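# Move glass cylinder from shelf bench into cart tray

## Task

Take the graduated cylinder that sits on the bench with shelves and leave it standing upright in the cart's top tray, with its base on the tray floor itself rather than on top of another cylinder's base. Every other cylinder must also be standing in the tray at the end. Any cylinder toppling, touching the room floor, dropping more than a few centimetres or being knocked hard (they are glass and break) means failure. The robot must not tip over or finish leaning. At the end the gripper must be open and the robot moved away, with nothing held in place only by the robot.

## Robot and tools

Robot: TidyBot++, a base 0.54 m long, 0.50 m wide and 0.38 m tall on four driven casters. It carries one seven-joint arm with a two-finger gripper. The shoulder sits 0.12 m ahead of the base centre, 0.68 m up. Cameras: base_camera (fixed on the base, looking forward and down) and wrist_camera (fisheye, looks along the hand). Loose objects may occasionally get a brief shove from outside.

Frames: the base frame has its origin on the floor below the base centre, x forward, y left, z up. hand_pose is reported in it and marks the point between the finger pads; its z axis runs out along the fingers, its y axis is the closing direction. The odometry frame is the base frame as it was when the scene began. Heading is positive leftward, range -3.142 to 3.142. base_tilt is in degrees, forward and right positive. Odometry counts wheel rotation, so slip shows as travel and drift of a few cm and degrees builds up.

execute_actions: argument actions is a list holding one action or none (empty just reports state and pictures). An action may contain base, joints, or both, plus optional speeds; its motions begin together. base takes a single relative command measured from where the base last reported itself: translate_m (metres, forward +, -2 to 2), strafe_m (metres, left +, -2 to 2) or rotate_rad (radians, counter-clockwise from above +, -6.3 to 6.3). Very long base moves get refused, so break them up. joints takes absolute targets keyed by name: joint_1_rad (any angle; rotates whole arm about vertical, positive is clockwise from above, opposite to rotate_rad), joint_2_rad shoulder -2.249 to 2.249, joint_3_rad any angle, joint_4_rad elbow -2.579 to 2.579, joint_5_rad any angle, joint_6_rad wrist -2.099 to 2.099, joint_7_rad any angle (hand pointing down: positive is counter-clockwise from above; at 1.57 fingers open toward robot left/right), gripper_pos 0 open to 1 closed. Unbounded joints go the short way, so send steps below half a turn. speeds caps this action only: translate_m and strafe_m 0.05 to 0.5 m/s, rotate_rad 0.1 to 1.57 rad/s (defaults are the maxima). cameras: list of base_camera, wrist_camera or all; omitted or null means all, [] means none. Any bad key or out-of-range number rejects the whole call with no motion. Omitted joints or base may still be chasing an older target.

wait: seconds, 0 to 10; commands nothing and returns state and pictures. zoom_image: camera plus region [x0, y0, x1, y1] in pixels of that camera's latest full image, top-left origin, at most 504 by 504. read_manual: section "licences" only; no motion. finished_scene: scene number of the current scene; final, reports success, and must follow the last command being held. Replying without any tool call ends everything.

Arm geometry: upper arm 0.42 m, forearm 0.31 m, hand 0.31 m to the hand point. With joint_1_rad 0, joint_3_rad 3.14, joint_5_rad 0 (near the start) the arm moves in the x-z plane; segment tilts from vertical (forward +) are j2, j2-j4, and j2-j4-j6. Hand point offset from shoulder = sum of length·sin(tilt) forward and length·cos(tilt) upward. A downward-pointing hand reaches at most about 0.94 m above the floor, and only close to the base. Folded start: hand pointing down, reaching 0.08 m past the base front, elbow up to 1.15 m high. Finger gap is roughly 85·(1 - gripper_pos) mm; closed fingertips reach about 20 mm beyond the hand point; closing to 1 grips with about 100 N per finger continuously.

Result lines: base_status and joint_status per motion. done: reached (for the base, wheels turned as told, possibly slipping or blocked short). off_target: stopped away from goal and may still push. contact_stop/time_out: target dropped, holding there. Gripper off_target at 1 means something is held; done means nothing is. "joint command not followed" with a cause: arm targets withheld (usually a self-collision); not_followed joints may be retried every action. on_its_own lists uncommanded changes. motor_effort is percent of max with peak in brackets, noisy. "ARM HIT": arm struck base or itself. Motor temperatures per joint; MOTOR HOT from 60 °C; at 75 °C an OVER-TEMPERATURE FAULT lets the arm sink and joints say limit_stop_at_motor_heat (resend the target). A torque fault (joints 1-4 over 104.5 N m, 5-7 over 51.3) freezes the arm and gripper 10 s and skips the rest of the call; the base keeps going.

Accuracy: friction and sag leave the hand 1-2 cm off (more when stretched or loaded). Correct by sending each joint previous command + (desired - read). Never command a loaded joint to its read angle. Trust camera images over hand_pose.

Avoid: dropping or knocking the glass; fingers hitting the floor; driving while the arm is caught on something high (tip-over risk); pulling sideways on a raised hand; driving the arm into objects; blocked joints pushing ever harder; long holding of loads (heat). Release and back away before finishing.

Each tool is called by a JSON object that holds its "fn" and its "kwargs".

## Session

{"fn": "execute_actions", "kwargs": {"actions": []}}

Scene clock: 0.00 s.
Motor temperatures (°C, as the motors report them): [33 32 29 30 33 38 44]
base_odometry: x=+0.000 y=+0.000 heading=+0.000 (m, m, rad; odometry frame)
base_tilt: forward=+0.5 right=+0.1 (deg)
base_status: not commanded
joint_positions: joint_1_rad=-0.013 joint_2_rad=-0.367 joint_3_rad=+3.093 joint_4_rad=-2.531 joint_5_rad=+0.012 joint_6_rad=-0.833 joint_7_rad=+1.570 gripper_pos=+0.000
joint_status: not commanded
motor_effort: joint_1_rad=+1 joint_2_rad=-1 joint_3_rad=+0 joint_4_rad=+15 joint_5_rad=+0 joint_6_rad=+1 joint_7_rad=-1 (%)
hand_pose: x=+0.2727 y=+0.0059 z=+0.5904 quat_wxyz=(+0.011, +0.997, +0.033, +0.072) (m; base frame)
pictures: base_camera, wrist_camera
camera_calibration (this result's frames):
wrist_camera: T_world_to_cam=[[0.020334, -0.999778, -0.00558545, 0.00706951], [-0.98036, -0.0188423, -0.196314, 0.443526], [0.196165, 0.00946761, -0.980525, 0.657844], [0, 0, 0, 1]] pos_world=[0.305625, 0.0091968, 0.732142]
Images, in order (width x height): base_camera 644x364, wrist_camera 644x476.

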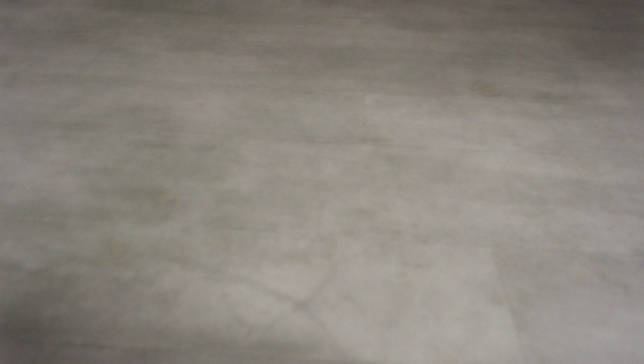

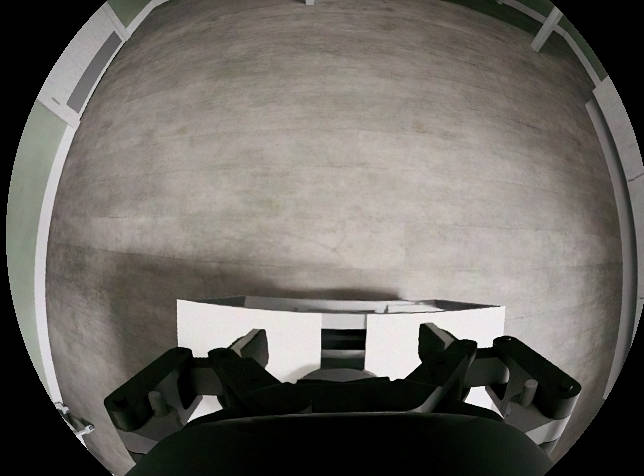

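{"fn": "execute_actions", "kwargs": {"actions": [{"joints":{"joint_1_rad":-2.15,"joint_2_rad":0.55,"joint_3_rad":3.14,"joint_4_rad":-0.25,"joint_5_rad":0,"joint_6_rad":-1.3}}], "cameras": ["wrist_camera"]}}

Scene clock: 8.80 s.
Motor temperatures (°C, as the motors report them): [33 32 29 30 33 38 44]
base_odometry: x=+0.000 y=+0.000 heading=+0.000 (m, m, rad; odometry frame)
base_tilt: forward=+0.5 right=+0.1 (deg)
base_status: not commanded
joint_positions: joint_1_rad=-2.141 joint_2_rad=+0.530 joint_3_rad=+3.123 joint_4_rad=-0.276 joint_5_rad=+0.012 joint_6_rad=-1.270 joint_7_rad=+1.570 gripper_pos=+0.000
joint_status: all done
motor_effort: joint_1_rad=+0(2) joint_2_rad=-33(33) joint_3_rad=-1(2) joint_4_rad=+16(19) joint_5_rad=-1(1) joint_6_rad=+7(7) joint_7_rad=-1(1) (%)
hand_pose: x=-0.2698 y=+0.5964 z=+1.1118 quat_wxyz=(-0.447, +0.411, +0.757, +0.241) (m; base frame)
pictures: wrist_camera
camera_calibration (this result's frames):
wrist_camera: T_world_to_cam=[[0.836496, 0.545071, -0.0563161, -0.0333398], [0.195857, -0.393381, -0.898271, 1.34629], [-0.511775, 0.740371, -0.435818, 0.0374452], [0, 0, 0, 1]] pos_world=[-0.216627, 0.520053, 1.22377]
Images, in order (width x height): wrist_camera 644x476.

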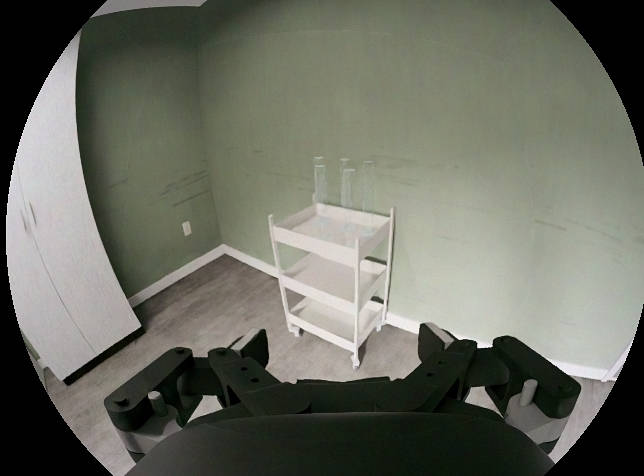

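{"fn": "zoom_image", "kwargs": {"camera": "wrist_camera", "region": [260, 145, 410, 270]}}

Region (260, 145, 410, 270) of wrist_camera's 644x476 image, scaled by 3.360.

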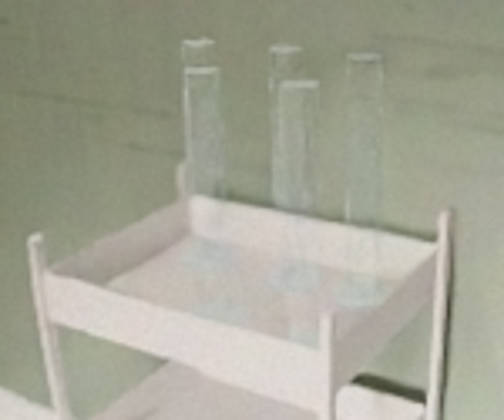

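{"fn": "execute_actions", "kwargs": {"actions": [{"base":{"translate_m":0.6},"joints":{"joint_1_rad":0.0,"joint_2_rad":0.27,"joint_4_rad":-1.74,"joint_6_rad":0.3}}]}}

Scene clock: 19.70 s.
Motor temperatures (°C, as the motors report them): [33 33 29 30 33 38 44]
base_odometry: x=+0.600 y=+0.000 heading=+0.000 (m, m, rad; odometry frame)
base_tilt: forward=+0.6 right=+0.1 (deg)
base_status: done
joint_positions: joint_1_rad=-0.009 joint_2_rad=+0.290 joint_3_rad=+3.139 joint_4_rad=-1.714 joint_5_rad=+0.012 joint_6_rad=+0.270 joint_7_rad=+1.570 gripper_pos=+0.000
joint_status: all done
motor_effort: joint_1_rad=+1(5) joint_2_rad=-29(38) joint_3_rad=-1(4) joint_4_rad=+20(22) joint_5_rad=+0(0) joint_6_rad=+8(8) joint_7_rad=+0(1) (%)
hand_pose: x=+0.8315 y=+0.0106 z=+0.9026 quat_wxyz=(-0.002, +0.762, +0.010, +0.647) (m; base frame)
pictures: base_camera, wrist_camera
camera_calibration (this result's frames):
wrist_camera: T_world_to_cam=[[0.0350918, -0.998488, -0.0423082, 0.0230612], [-0.110163, 0.0382116, -0.993179, 1.04785], [0.993294, 0.0395132, -0.108655, -0.59575], [0, 0, 0, 1]] pos_world=[0.706379, 0.00652643, 0.976945]
Images, in order (width x height): base_camera 644x364, wrist_camera 644x476.

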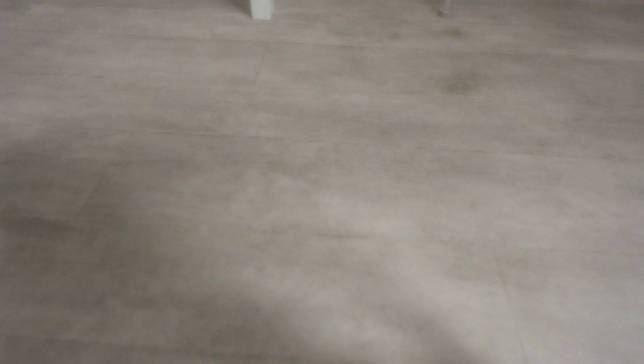

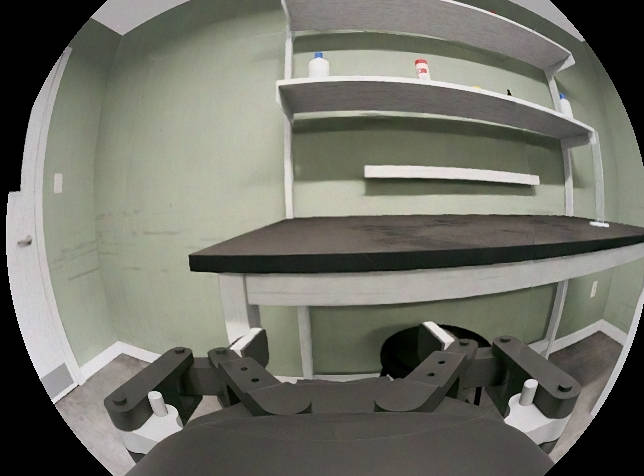

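{"fn": "execute_actions", "kwargs": {"actions": [{"base":{"strafe_m":-0.92},"joints":{"joint_2_rad":0.19,"joint_4_rad":-1.41,"joint_6_rad":0.035}}]}}

Scene clock: 27.97 s.
Motor temperatures (°C, as the motors report them): [33 33 29 30 33 38 44]
base_odometry: x=+0.600 y=-0.920 heading=+0.000 (m, m, rad; odometry frame)
base_tilt: forward=+0.5 right=+0.1 (deg)
base_status: done
joint_positions: joint_1_rad=-0.005 joint_2_rad=+0.195 joint_3_rad=+3.139 joint_4_rad=-1.428 joint_5_rad=+0.012 joint_6_rad=+0.065 joint_7_rad=+1.570 gripper_pos=+0.000
joint_status: all done
motor_effort: joint_1_rad=+0(5) joint_2_rad=-28(30) joint_3_rad=-1(2) joint_4_rad=+22(22) joint_5_rad=+0(0) joint_6_rad=+8(9) joint_7_rad=-1(1) (%)
hand_pose: x=+0.8257 y=+0.0067 z=+1.0822 quat_wxyz=(+0.001, +0.703, +0.007, +0.712) (m; base frame)
pictures: base_camera, wrist_camera
camera_calibration (this result's frames):
wrist_camera: T_world_to_cam=[[0.0351948, -0.998696, -0.0369844, 0.0210934], [0.0651999, 0.0392231, -0.997101, 1.08511], [0.997251, 0.0326814, 0.0664954, -0.763052], [0, 0, 0, 1]] pos_world=[0.689463, 0.00344211, 1.13349]
Images, in order (width x height): base_camera 644x364, wrist_camera 644x476.

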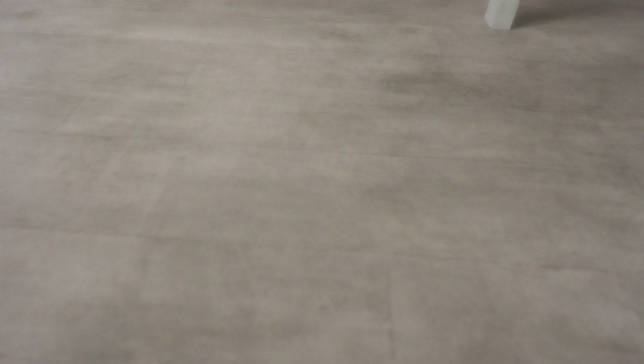

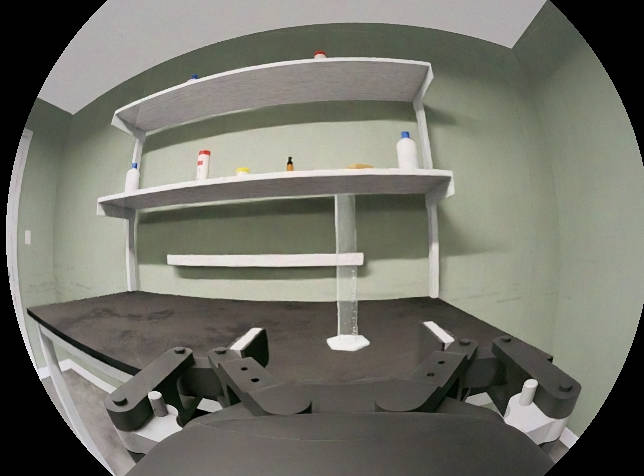

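{"fn": "execute_actions", "kwargs": {"actions": [{"base":{"translate_m":0.33}}], "cameras": ["wrist_camera"]}}

Scene clock: 31.67 s.
Motor temperatures (°C, as the motors report them): [33 33 29 30 33 38 44]
base_odometry: x=+0.931 y=-0.921 heading=-0.001 (m, m, rad; odometry frame)
base_tilt: forward=+0.5 right=+0.0 (deg)
base_status: done
joint_positions: joint_1_rad=-0.005 joint_2_rad=+0.197 joint_3_rad=+3.139 joint_4_rad=-1.428 joint_5_rad=+0.012 joint_6_rad=+0.062 joint_7_rad=+1.570 gripper_pos=+0.000
joint_status: not commanded
motor_effort: joint_1_rad=+0(1) joint_2_rad=-28(31) joint_3_rad=+0(1) joint_4_rad=+22(24) joint_5_rad=-1(1) joint_6_rad=+8(8) joint_7_rad=-1(0) (%)
hand_pose: x=+0.8264 y=+0.0067 z=+1.0802 quat_wxyz=(+0.001, +0.704, +0.007, +0.710) (m; base frame)
pictures: wrist_camera
camera_calibration (this result's frames):
wrist_camera: T_world_to_cam=[[0.0349912, -0.998698, -0.0371116, 0.0212936], [0.0607125, 0.0391899, -0.997386, 1.08712], [0.997542, 0.0326466, 0.0620048, -0.758992], [0, 0, 0, 1]] pos_world=[0.690379, 0.00344035, 1.13212]
Images, in order (width x height): wrist_camera 644x476.

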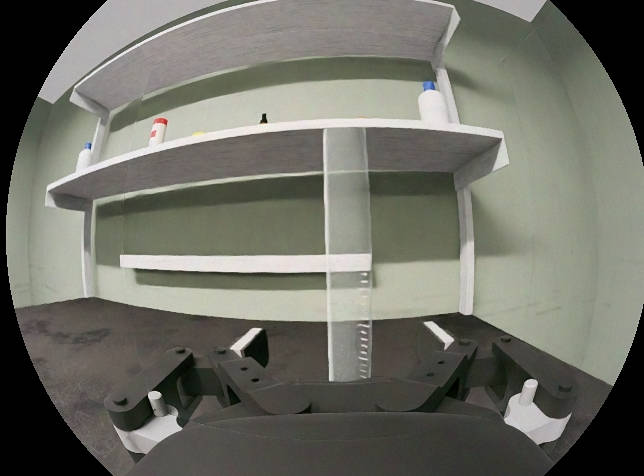

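{"fn": "execute_actions", "kwargs": {"actions": [{"base":{"translate_m":0.118},"speeds":{"translate_m":0.2},"joints":{"joint_1_rad":0.008}}], "cameras": ["wrist_camera"]}}

Scene clock: 34.97 s.
Motor temperatures (°C, as the motors report them): [33 33 29 30 33 38 44]
base_odometry: x=+1.049 y=-0.921 heading=-0.001 (m, m, rad; odometry frame)
base_tilt: forward=+0.5 right=+0.1 (deg)
base_status: done
joint_positions: joint_1_rad=-0.002 joint_2_rad=+0.193 joint_3_rad=+3.139 joint_4_rad=-1.428 joint_5_rad=+0.012 joint_6_rad=+0.061 joint_7_rad=+1.570 gripper_pos=+0.000
joint_status: all done
motor_effort: joint_1_rad=+1(2) joint_2_rad=-29(31) joint_3_rad=+0(2) joint_4_rad=+23(23) joint_5_rad=-1(1) joint_6_rad=+8(8) joint_7_rad=-1(1) (%)
hand_pose: x=+0.8251 y=+0.0049 z=+1.0823 quat_wxyz=(+0.002, +0.703, +0.006, +0.711) (m; base frame)
pictures: wrist_camera
camera_calibration (this result's frames):
wrist_camera: T_world_to_cam=[[0.0325544, -0.998784, -0.0370253, 0.0215382], [0.0635711, 0.0390391, -0.997213, 1.08685], [0.997446, 0.03011, 0.0647647, -0.760695], [0, 0, 0, 1]] pos_world=[0.688959, 0.00198688, 1.13388]
Images, in order (width x height): wrist_camera 644x476.

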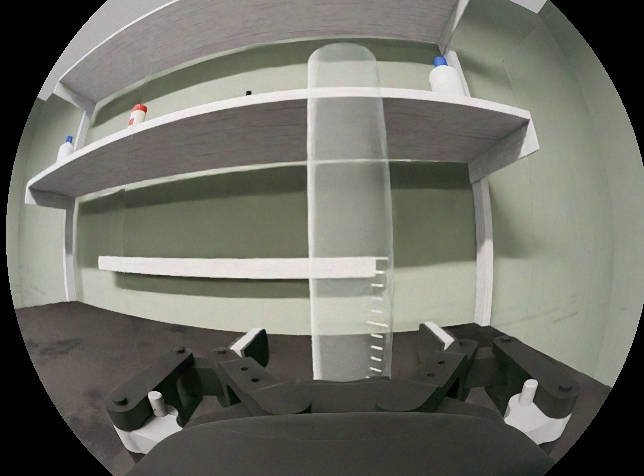

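{"fn": "execute_actions", "kwargs": {"actions": [{"joints":{"joint_1_rad":0.016,"gripper_pos":0.7}}], "cameras": ["wrist_camera"]}}

Scene clock: 37.87 s.
Motor temperatures (°C, as the motors report them): [33 33 29 30 33 38 44]
base_odometry: x=+1.049 y=-0.921 heading=-0.001 (m, m, rad; odometry frame)
base_tilt: forward=+0.5 right=+0.1 (deg)
base_status: not commanded
joint_positions: joint_1_rad=+0.002 joint_2_rad=+0.193 joint_3_rad=+3.139 joint_4_rad=-1.428 joint_5_rad=+0.012 joint_6_rad=+0.061 joint_7_rad=+1.570 gripper_pos=+0.560
joint_status: gripper_pos off_target (ended at +0.560, target +0.700); the others done
motor_effort: joint_1_rad=+1(1) joint_2_rad=-27(27) joint_3_rad=-1(1) joint_4_rad=+22(22) joint_5_rad=-1(0) joint_6_rad=+8(8) joint_7_rad=+0(1) (%)
hand_pose: x=+0.8251 y=+0.0022 z=+1.0823 quat_wxyz=(+0.003, +0.703, +0.005, +0.711) (m; base frame)
pictures: wrist_camera
camera_calibration (this result's frames):
wrist_camera: T_world_to_cam=[[0.0287758, -0.9989, -0.0370254, 0.021988], [0.0637195, 0.0387985, -0.997213, 1.08683], [0.997553, 0.0263364, 0.0647659, -0.760709], [0, 0, 0, 1]] pos_world=[0.688962, -0.000169274, 1.13388]
Images, in order (width x height): wrist_camera 644x476.

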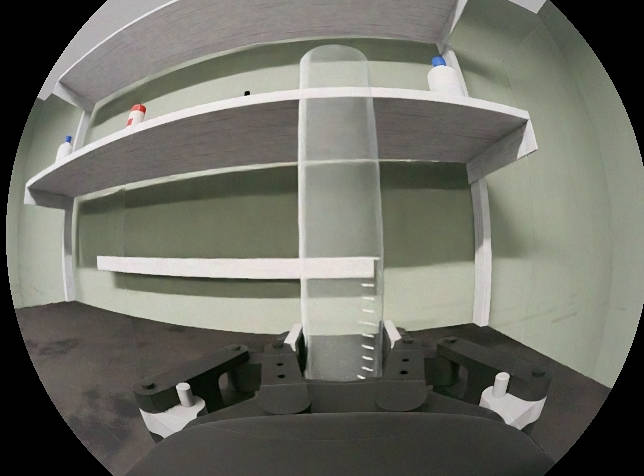

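{"fn": "execute_actions", "kwargs": {"actions": [{"joints":{"joint_2_rad":0.10,"joint_6_rad":-0.03}}], "cameras": []}}

Scene clock: 41.80 s.
Motor temperatures (°C, as the motors report them): [33 33 29 30 33 38 44]
base_odometry: x=+1.049 y=-0.921 heading=-0.001 (m, m, rad; odometry frame)
base_tilt: forward=+0.6 right=+0.0 (deg)
base_status: not commanded
joint_positions: joint_1_rad=+0.002 joint_2_rad=+0.122 joint_3_rad=+3.139 joint_4_rad=-1.428 joint_5_rad=+0.012 joint_6_rad=-0.014 joint_7_rad=+1.570 gripper_pos=+0.560
joint_status: all done
motor_effort: joint_1_rad=+0(1) joint_2_rad=-27(31) joint_3_rad=+0(0) joint_4_rad=+24(26) joint_5_rad=+0(1) joint_6_rad=+10(11) joint_7_rad=-1(0) (%)
hand_pose: x=+0.7957 y=+0.0020 z=+1.1086 quat_wxyz=(+0.004, +0.704, +0.004, +0.710) (m; base frame)
pictures: none
No camera images: the call's "cameras" was empty. Leave "cameras" out to get every camera's image.

{"fn": "execute_actions", "kwargs": {"actions": [{"base":{"strafe_m":1.6},"joints":{"joint_1_rad":-1.58,"joint_2_rad":-0.29,"joint_4_rad":-1.705,"joint_6_rad":-0.145}}], "cameras": ["wrist_camera"]}}

Scene clock: 51.10 s.
Motor temperatures (°C, as the motors report them): [33 33 29 30 33 38 44]
base_odometry: x=+1.051 y=+0.679 heading=-0.001 (m, m, rad; odometry frame)
base_tilt: forward=+0.5 right=+0.0 (deg)
base_status: done
joint_positions: joint_1_rad=-1.566 joint_2_rad=-0.266 joint_3_rad=+3.140 joint_4_rad=-1.693 joint_5_rad=+0.012 joint_6_rad=-0.130 joint_7_rad=+1.570 gripper_pos=+0.560
joint_status: all done
motor_effort: joint_1_rad=+0(3) joint_2_rad=-13(28) joint_3_rad=-1(4) joint_4_rad=+25(25) joint_5_rad=-1(1) joint_6_rad=+10(11) joint_7_rad=-1(1) (%)
hand_pose: x=+0.1195 y=+0.5116 z=+1.1373 quat_wxyz=(-0.499, +0.495, +0.498, +0.508) (m; base frame)
pictures: wrist_camera
camera_calibration (this result's frames):
wrist_camera: T_world_to_cam=[[0.999101, 0.022366, -0.0360155, -0.0863933], [-0.0374483, 0.0673461, -0.997027, 1.16406], [-0.019874, 0.997479, 0.0681231, -0.452928], [0, 0, 0, 1]] pos_world=[0.120906, 0.375323, 1.18834]
Images, in order (width x height): wrist_camera 644x476.

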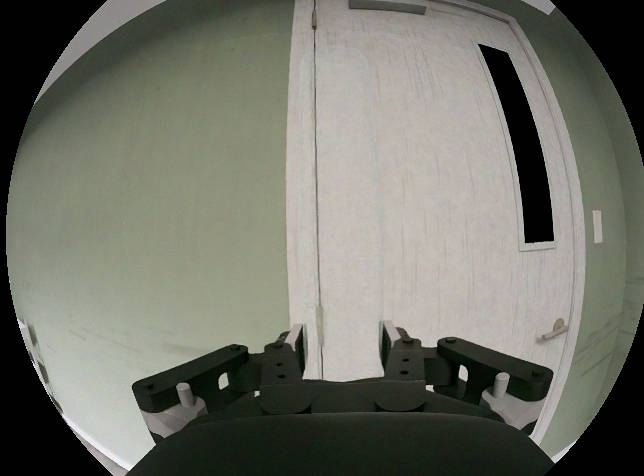

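{"fn": "execute_actions", "kwargs": {"actions": [{"base":{"translate_m":-2.0},"joints":{"joint_2_rad":-0.47,"joint_4_rad":-2.125,"joint_6_rad":0.145}}], "cameras": ["wrist_camera"]}}

Scene clock: 61.47 s.
Motor temperatures (°C, as the motors report them): [33 33 29 30 33 38 44]
base_odometry: x=-0.949 y=+0.682 heading=-0.001 (m, m, rad; odometry frame)
base_tilt: forward=+0.5 right=+0.1 (deg)
base_status: done
joint_positions: joint_1_rad=-1.567 joint_2_rad=-0.445 joint_3_rad=+3.140 joint_4_rad=-2.114 joint_5_rad=+0.012 joint_6_rad=+0.104 joint_7_rad=+1.570 gripper_pos=+0.560
joint_status: all done
motor_effort: joint_1_rad=+1(1) joint_2_rad=-7(13) joint_3_rad=+0(2) joint_4_rad=+25(25) joint_5_rad=-1(2) joint_6_rad=+9(10) joint_7_rad=+0(1) (%)
hand_pose: x=+0.1183 y=+0.4431 z=+1.0324 quat_wxyz=(-0.498, +0.496, +0.501, +0.505) (m; base frame)
pictures: wrist_camera
camera_calibration (this result's frames):
wrist_camera: T_world_to_cam=[[0.999038, 0.0250293, -0.0360159, -0.0886505], [-0.0374266, 0.0583911, -0.997592, 1.06863], [-0.0228661, 0.99798, 0.0592716, -0.368148], [0, 0, 0, 1]] pos_world=[0.120142, 0.307225, 1.08468]
Images, in order (width x height): wrist_camera 644x476.

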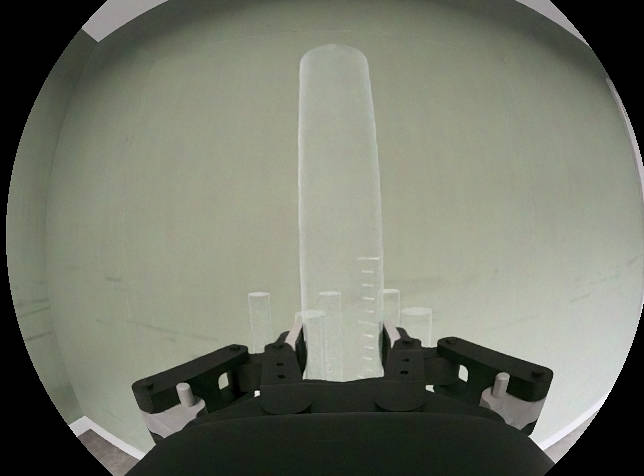

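{"fn": "zoom_image", "kwargs": {"camera": "wrist_camera", "region": [230, 270, 450, 390]}}

Region (230, 270, 450, 390) of wrist_camera's 644x476 image, scaled by 2.291; it fills the top 275 rows of this view, and the rest is white.

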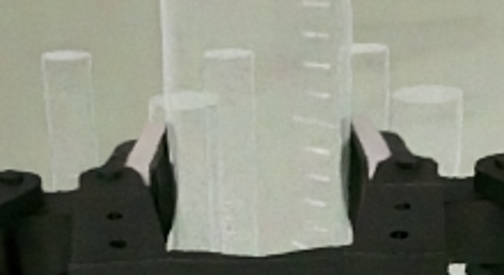

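{"fn": "execute_actions", "kwargs": {"actions": [{"base":{"translate_m":-0.18},"joints":{"joint_2_rad":-0.2,"joint_4_rad":-2.245,"joint_6_rad":0.525}}], "cameras": ["wrist_camera"]}}

Scene clock: 73.13 s.
Motor temperatures (°C, as the motors report them): [33 33 29 31 33 39 44]
base_odometry: x=-1.129 y=+0.682 heading=-0.001 (m, m, rad; odometry frame)
base_tilt: forward=+0.5 right=+0.0 (deg)
base_status: done
joint_positions: joint_1_rad=-1.570 joint_2_rad=-0.192 joint_3_rad=+3.139 joint_4_rad=-2.237 joint_5_rad=+0.012 joint_6_rad=+0.484 joint_7_rad=+1.570 gripper_pos=+0.560
joint_status: all done
motor_effort: joint_1_rad=+0(2) joint_2_rad=-14(15) joint_3_rad=+0(3) joint_4_rad=+23(25) joint_5_rad=-1(1) joint_6_rad=+10(11) joint_7_rad=-1(1) (%)
hand_pose: x=+0.1147 y=+0.5105 z=+0.9545 quat_wxyz=(-0.502, +0.493, +0.502, +0.503) (m; base frame)
pictures: wrist_camera
camera_calibration (this result's frames):
wrist_camera: T_world_to_cam=[[0.998706, 0.0345714, -0.0372916, -0.093137], [-0.0394058, 0.062638, -0.997258, 0.984636], [-0.0321407, 0.997437, 0.0639192, -0.434041], [0, 0, 0, 1]] pos_world=[0.117866, 0.374473, 1.00621]
Images, in order (width x height): wrist_camera 644x476.

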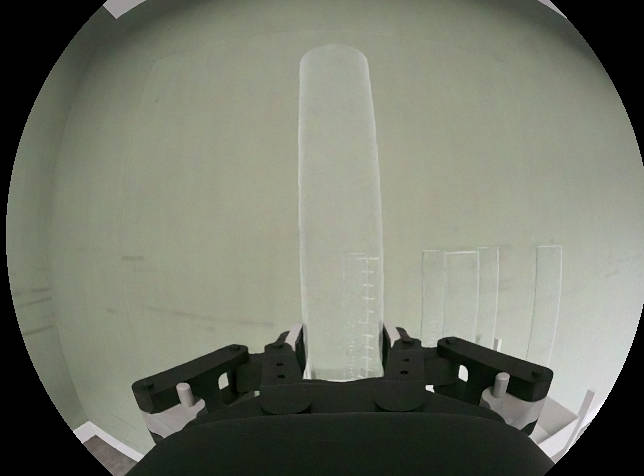

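{"fn": "zoom_image", "kwargs": {"camera": "wrist_camera", "region": [280, 220, 610, 460]}}

Region (280, 220, 610, 460) of wrist_camera's 644x476 image, scaled by 1.527; it fills the top 367 rows of this view, and the rest is white.

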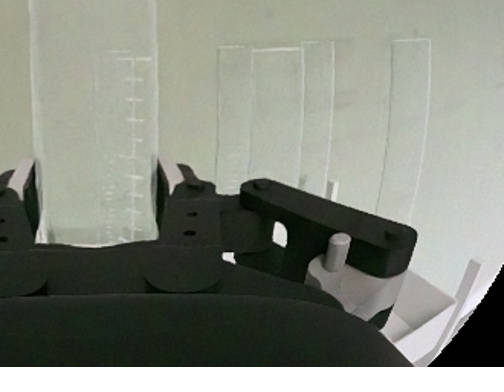

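{"fn": "execute_actions", "kwargs": {"actions": [{"base":{"strafe_m":0.152},"speeds":{"strafe_m":0.2}}], "cameras": ["wrist_camera"]}}

Scene clock: 82.77 s.
Motor temperatures (°C, as the motors report them): [33 33 29 31 33 39 44]
base_odometry: x=-1.129 y=+0.834 heading=-0.001 (m, m, rad; odometry frame)
base_tilt: forward=+0.5 right=+0.0 (deg)
base_status: done
joint_positions: joint_1_rad=-1.570 joint_2_rad=-0.192 joint_3_rad=+3.139 joint_4_rad=-2.237 joint_5_rad=+0.012 joint_6_rad=+0.485 joint_7_rad=+1.570 gripper_pos=+0.560
joint_status: not commanded
motor_effort: joint_1_rad=+1(0) joint_2_rad=-14(16) joint_3_rad=+0(1) joint_4_rad=+23(24) joint_5_rad=-1(0) joint_6_rad=+9(10) joint_7_rad=-1(1) (%)
hand_pose: x=+0.1147 y=+0.5107 z=+0.9544 quat_wxyz=(-0.502, +0.493, +0.502, +0.503) (m; base frame)
pictures: wrist_camera
camera_calibration (this result's frames):
wrist_camera: T_world_to_cam=[[0.998705, 0.0346095, -0.0372882, -0.0931634], [-0.03942, 0.0631092, -0.997228, 0.984198], [-0.0321603, 0.997406, 0.0643918, -0.434567], [0, 0, 0, 1]] pos_world=[0.117864, 0.374552, 1.00598]
Images, in order (width x height): wrist_camera 644x476.

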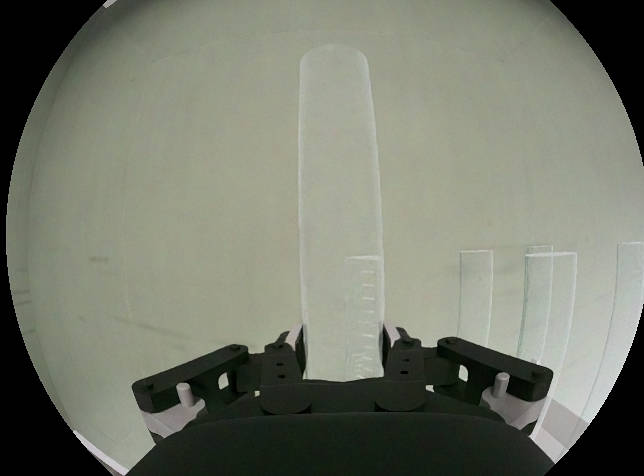

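{"fn": "execute_actions", "kwargs": {"actions": [{"joints":{"joint_2_rad":-0.117,"joint_4_rad":-2.355,"joint_6_rad":0.715}}], "cameras": ["wrist_camera"]}}

Scene clock: 86.00 s.
Motor temperatures (°C, as the motors report them): [33 33 29 31 33 39 44]
base_odometry: x=-1.129 y=+0.834 heading=-0.001 (m, m, rad; odometry frame)
base_tilt: forward=+0.6 right=+0.0 (deg)
base_status: not commanded
joint_positions: joint_1_rad=-1.570 joint_2_rad=-0.116 joint_3_rad=+3.139 joint_4_rad=-2.348 joint_5_rad=+0.012 joint_6_rad=+0.673 joint_7_rad=+1.570 gripper_pos=+0.560
joint_status: all done
motor_effort: joint_1_rad=+1(0) joint_2_rad=-15(17) joint_3_rad=+0(0) joint_4_rad=+21(23) joint_5_rad=+0(1) joint_6_rad=+9(11) joint_7_rad=-1(1) (%)
hand_pose: x=+0.1141 y=+0.5106 z=+0.9106 quat_wxyz=(-0.503, +0.492, +0.502, +0.503) (m; base frame)
pictures: wrist_camera
camera_calibration (this result's frames):
wrist_camera: T_world_to_cam=[[0.998579, 0.0366575, -0.0386817, -0.0940061], [-0.0409979, 0.0646951, -0.997063, 0.939733], [-0.0340474, 0.997232, 0.066106, -0.432942], [0, 0, 0, 1]] pos_world=[0.117659, 0.374393, 0.961956]
Images, in order (width x height): wrist_camera 644x476.

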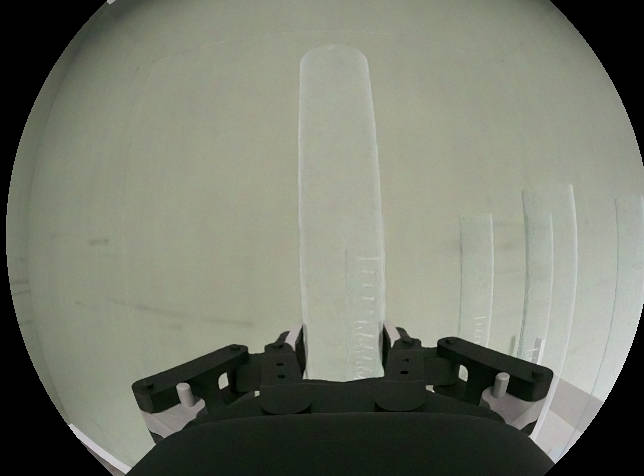

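{"fn": "execute_actions", "kwargs": {"actions": [{"joints":{"joint_2_rad":-0.007,"joint_4_rad":-2.457,"joint_6_rad":0.925}}], "cameras": ["wrist_camera"]}}

Scene clock: 88.40 s.
Motor temperatures (°C, as the motors report them): [33 33 29 31 33 39 44]
base_odometry: x=-1.129 y=+0.834 heading=-0.001 (m, m, rad; odometry frame)
base_tilt: forward=+0.5 right=+0.0 (deg)
base_status: not commanded
joint_positions: joint_1_rad=-1.570 joint_2_rad=-0.004 joint_3_rad=+3.139 joint_4_rad=-2.449 joint_5_rad=+0.012 joint_6_rad=+0.883 joint_7_rad=+1.570 gripper_pos=+0.560
joint_status: all done
motor_effort: joint_1_rad=+0(0) joint_2_rad=-17(19) joint_3_rad=+0(0) joint_4_rad=+18(22) joint_5_rad=+0(1) joint_6_rad=+9(11) joint_7_rad=+0(1) (%)
hand_pose: x=+0.1136 y=+0.5113 z=+0.8644 quat_wxyz=(-0.503, +0.493, +0.502, +0.501) (m; base frame)
pictures: wrist_camera
camera_calibration (this result's frames):
wrist_camera: T_world_to_cam=[[0.998424, 0.0384246, -0.0408926, -0.0942776], [-0.0432146, 0.0616819, -0.99716, 0.895518], [-0.0357931, 0.997356, 0.0632452, -0.428012], [0, 0, 0, 1]] pos_world=[0.117509, 0.375266, 0.916189]
Images, in order (width x height): wrist_camera 644x476.

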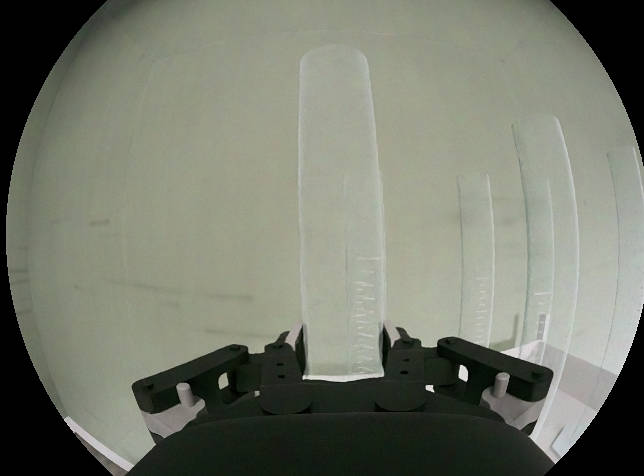

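{"fn": "execute_actions", "kwargs": {"actions": [{"joints":{"joint_2_rad":0.062,"joint_4_rad":-2.504,"joint_6_rad":1.037}}], "cameras": ["wrist_camera"]}}

Scene clock: 91.73 s.
Motor temperatures (°C, as the motors report them): [33 33 29 31 33 39 44]
base_odometry: x=-1.129 y=+0.834 heading=-0.001 (m, m, rad; odometry frame)
base_tilt: forward=+0.5 right=+0.1 (deg)
base_status: not commanded
joint_positions: joint_1_rad=-1.570 joint_2_rad=+0.061 joint_3_rad=+3.139 joint_4_rad=-2.491 joint_5_rad=+0.012 joint_6_rad=+0.997 joint_7_rad=+1.570 gripper_pos=+0.560
joint_status: all done
motor_effort: joint_1_rad=+0(0) joint_2_rad=-17(19) joint_3_rad=-1(1) joint_4_rad=+17(19) joint_5_rad=-1(0) joint_6_rad=+10(10) joint_7_rad=+0(1) (%)
hand_pose: x=+0.1134 y=+0.5114 z=+0.8452 quat_wxyz=(-0.505, +0.492, +0.501, +0.502) (m; base frame)
pictures: wrist_camera
camera_calibration (this result's frames):
wrist_camera: T_world_to_cam=[[0.998337, 0.0395072, -0.0419742, -0.094472], [-0.0445798, 0.067564, -0.996718, 0.873131], [-0.0365417, 0.996932, 0.0692129, -0.431711], [0, 0, 0, 1]] pos_world=[0.117463, 0.375127, 0.89618]
Images, in order (width x height): wrist_camera 644x476.

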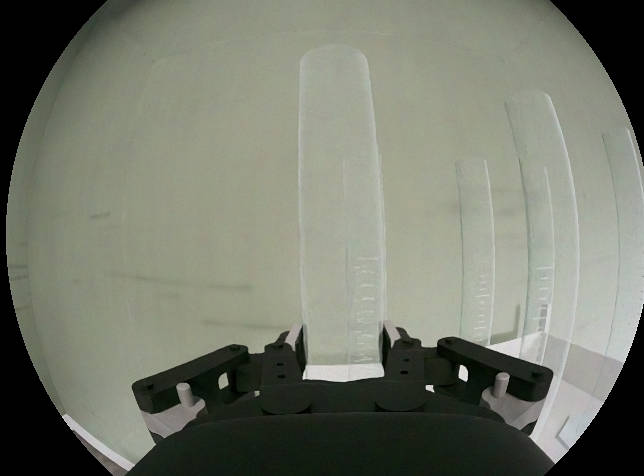

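{"fn": "execute_actions", "kwargs": {"actions": [{"joints":{"joint_2_rad":0.102,"joint_4_rad":-2.53,"joint_6_rad":1.093}}], "cameras": ["wrist_camera"]}}

Scene clock: 93.63 s.
Motor temperatures (°C, as the motors report them): [33 33 29 31 33 39 44]
base_odometry: x=-1.129 y=+0.834 heading=-0.001 (m, m, rad; odometry frame)
base_tilt: forward=+0.5 right=+0.0 (deg)
base_status: not commanded
joint_positions: joint_1_rad=-1.570 joint_2_rad=+0.098 joint_3_rad=+3.139 joint_4_rad=-2.516 joint_5_rad=+0.012 joint_6_rad=+1.053 joint_7_rad=+1.570 gripper_pos=+0.560
joint_status: all done
motor_effort: joint_1_rad=+0(1) joint_2_rad=-18(19) joint_3_rad=+0(0) joint_4_rad=+16(16) joint_5_rad=+0(1) joint_6_rad=+10(10) joint_7_rad=-1(0) (%)
hand_pose: x=+0.1133 y=+0.5106 z=+0.8320 quat_wxyz=(-0.504, +0.493, +0.502, +0.501) (m; base frame)
pictures: wrist_camera
camera_calibration (this result's frames):
wrist_camera: T_world_to_cam=[[0.998294, 0.0396506, -0.0428679, -0.0942238], [-0.0452895, 0.0623404, -0.997027, 0.863032], [-0.0368603, 0.997267, 0.0640298, -0.425806], [0, 0, 0, 1]] pos_world=[0.117454, 0.374577, 0.883691]
Images, in order (width x height): wrist_camera 644x476.

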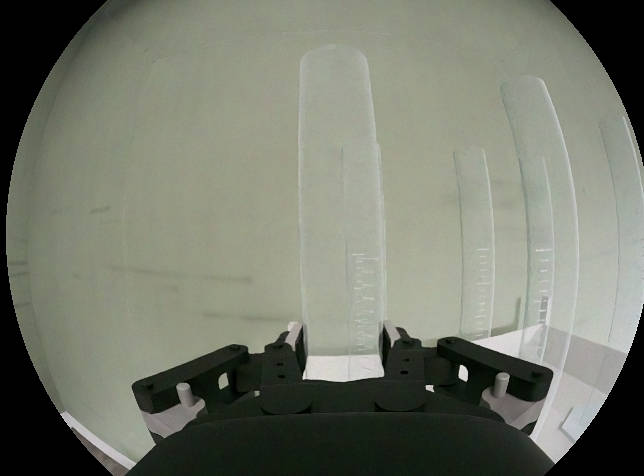

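{"fn": "execute_actions", "kwargs": {"actions": [{"joints":{"gripper_pos":0.2}}], "cameras": ["wrist_camera"]}}

Scene clock: 96.37 s.
Motor temperatures (°C, as the motors report them): [33 33 29 31 33 39 44]
base_odometry: x=-1.129 y=+0.834 heading=-0.001 (m, m, rad; odometry frame)
base_tilt: forward=+0.5 right=+0.0 (deg)
base_status: not commanded
joint_positions: joint_1_rad=-1.570 joint_2_rad=+0.098 joint_3_rad=+3.139 joint_4_rad=-2.516 joint_5_rad=+0.012 joint_6_rad=+1.064 joint_7_rad=+1.570 gripper_pos=+0.200
joint_status: all done
motor_effort: joint_1_rad=+0(1) joint_2_rad=-16(18) joint_3_rad=+0(1) joint_4_rad=+13(16) joint_5_rad=+0(0) joint_6_rad=+8(10) joint_7_rad=+0(1) (%)
hand_pose: x=+0.1133 y=+0.5106 z=+0.8352 quat_wxyz=(-0.507, +0.490, +0.499, +0.503) (m; base frame)
pictures: wrist_camera
camera_calibration (this result's frames):
wrist_camera: T_world_to_cam=[[0.998286, 0.040152, -0.0425882, -0.0945548], [-0.045425, 0.0726091, -0.996325, 0.860419], [-0.0369122, 0.996552, 0.0743086, -0.434178], [0, 0, 0, 1]] pos_world=[0.117451, 0.374003, 0.885494]
Images, in order (width x height): wrist_camera 644x476.

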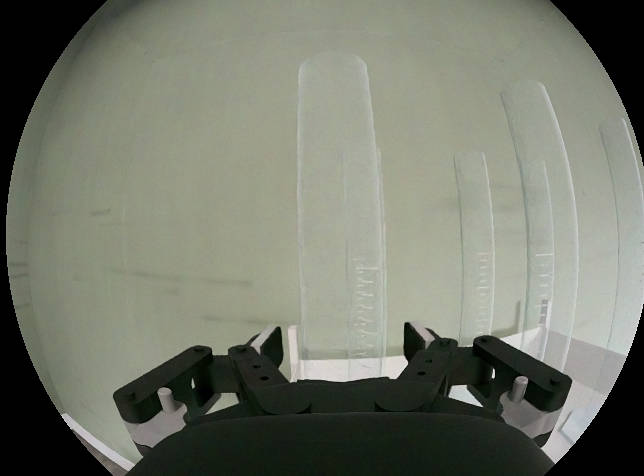

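{"fn": "execute_actions", "kwargs": {"actions": [{"base":{"strafe_m":-0.3},"speeds":{"strafe_m":0.3}}], "cameras": ["wrist_camera"]}}

Scene clock: 99.90 s.
Motor temperatures (°C, as the motors report them): [33 33 29 31 33 39 44]
base_odometry: x=-1.130 y=+0.534 heading=-0.001 (m, m, rad; odometry frame)
base_tilt: forward=+0.5 right=+0.0 (deg)
base_status: done
joint_positions: joint_1_rad=-1.571 joint_2_rad=+0.099 joint_3_rad=+3.139 joint_4_rad=-2.516 joint_5_rad=+0.012 joint_6_rad=+1.065 joint_7_rad=+1.570 gripper_pos=+0.200
joint_status: not commanded
motor_effort: joint_1_rad=+1(2) joint_2_rad=-17(20) joint_3_rad=+0(3) joint_4_rad=+13(16) joint_5_rad=+0(1) joint_6_rad=+8(8) joint_7_rad=-1(0) (%)
hand_pose: x=+0.1127 y=+0.5106 z=+0.8352 quat_wxyz=(-0.507, +0.490, +0.500, +0.503) (m; base frame)
pictures: wrist_camera
camera_calibration (this result's frames):
wrist_camera: T_world_to_cam=[[0.998237, 0.0413007, -0.042637, -0.0945046], [-0.0455736, 0.0729849, -0.996291, 0.860127], [-0.0380357, 0.996478, 0.0747384, -0.434419], [0, 0, 0, 1]] pos_world=[0.117014, 0.374016, 0.885376]
Images, in order (width x height): wrist_camera 644x476.

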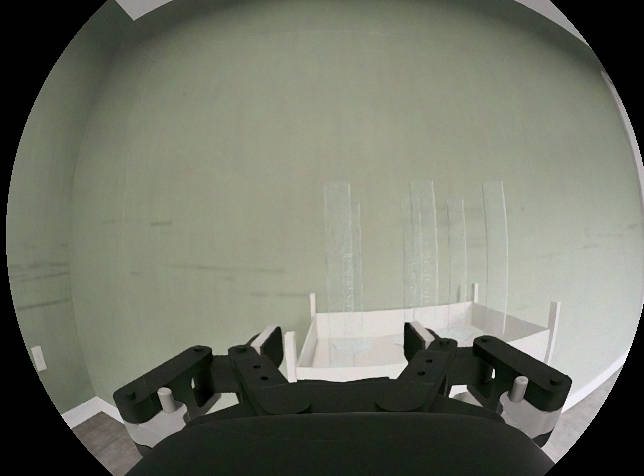

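{"fn": "finished_scene", "kwargs": {"scene": 2}}

The scene is finished: the task was done.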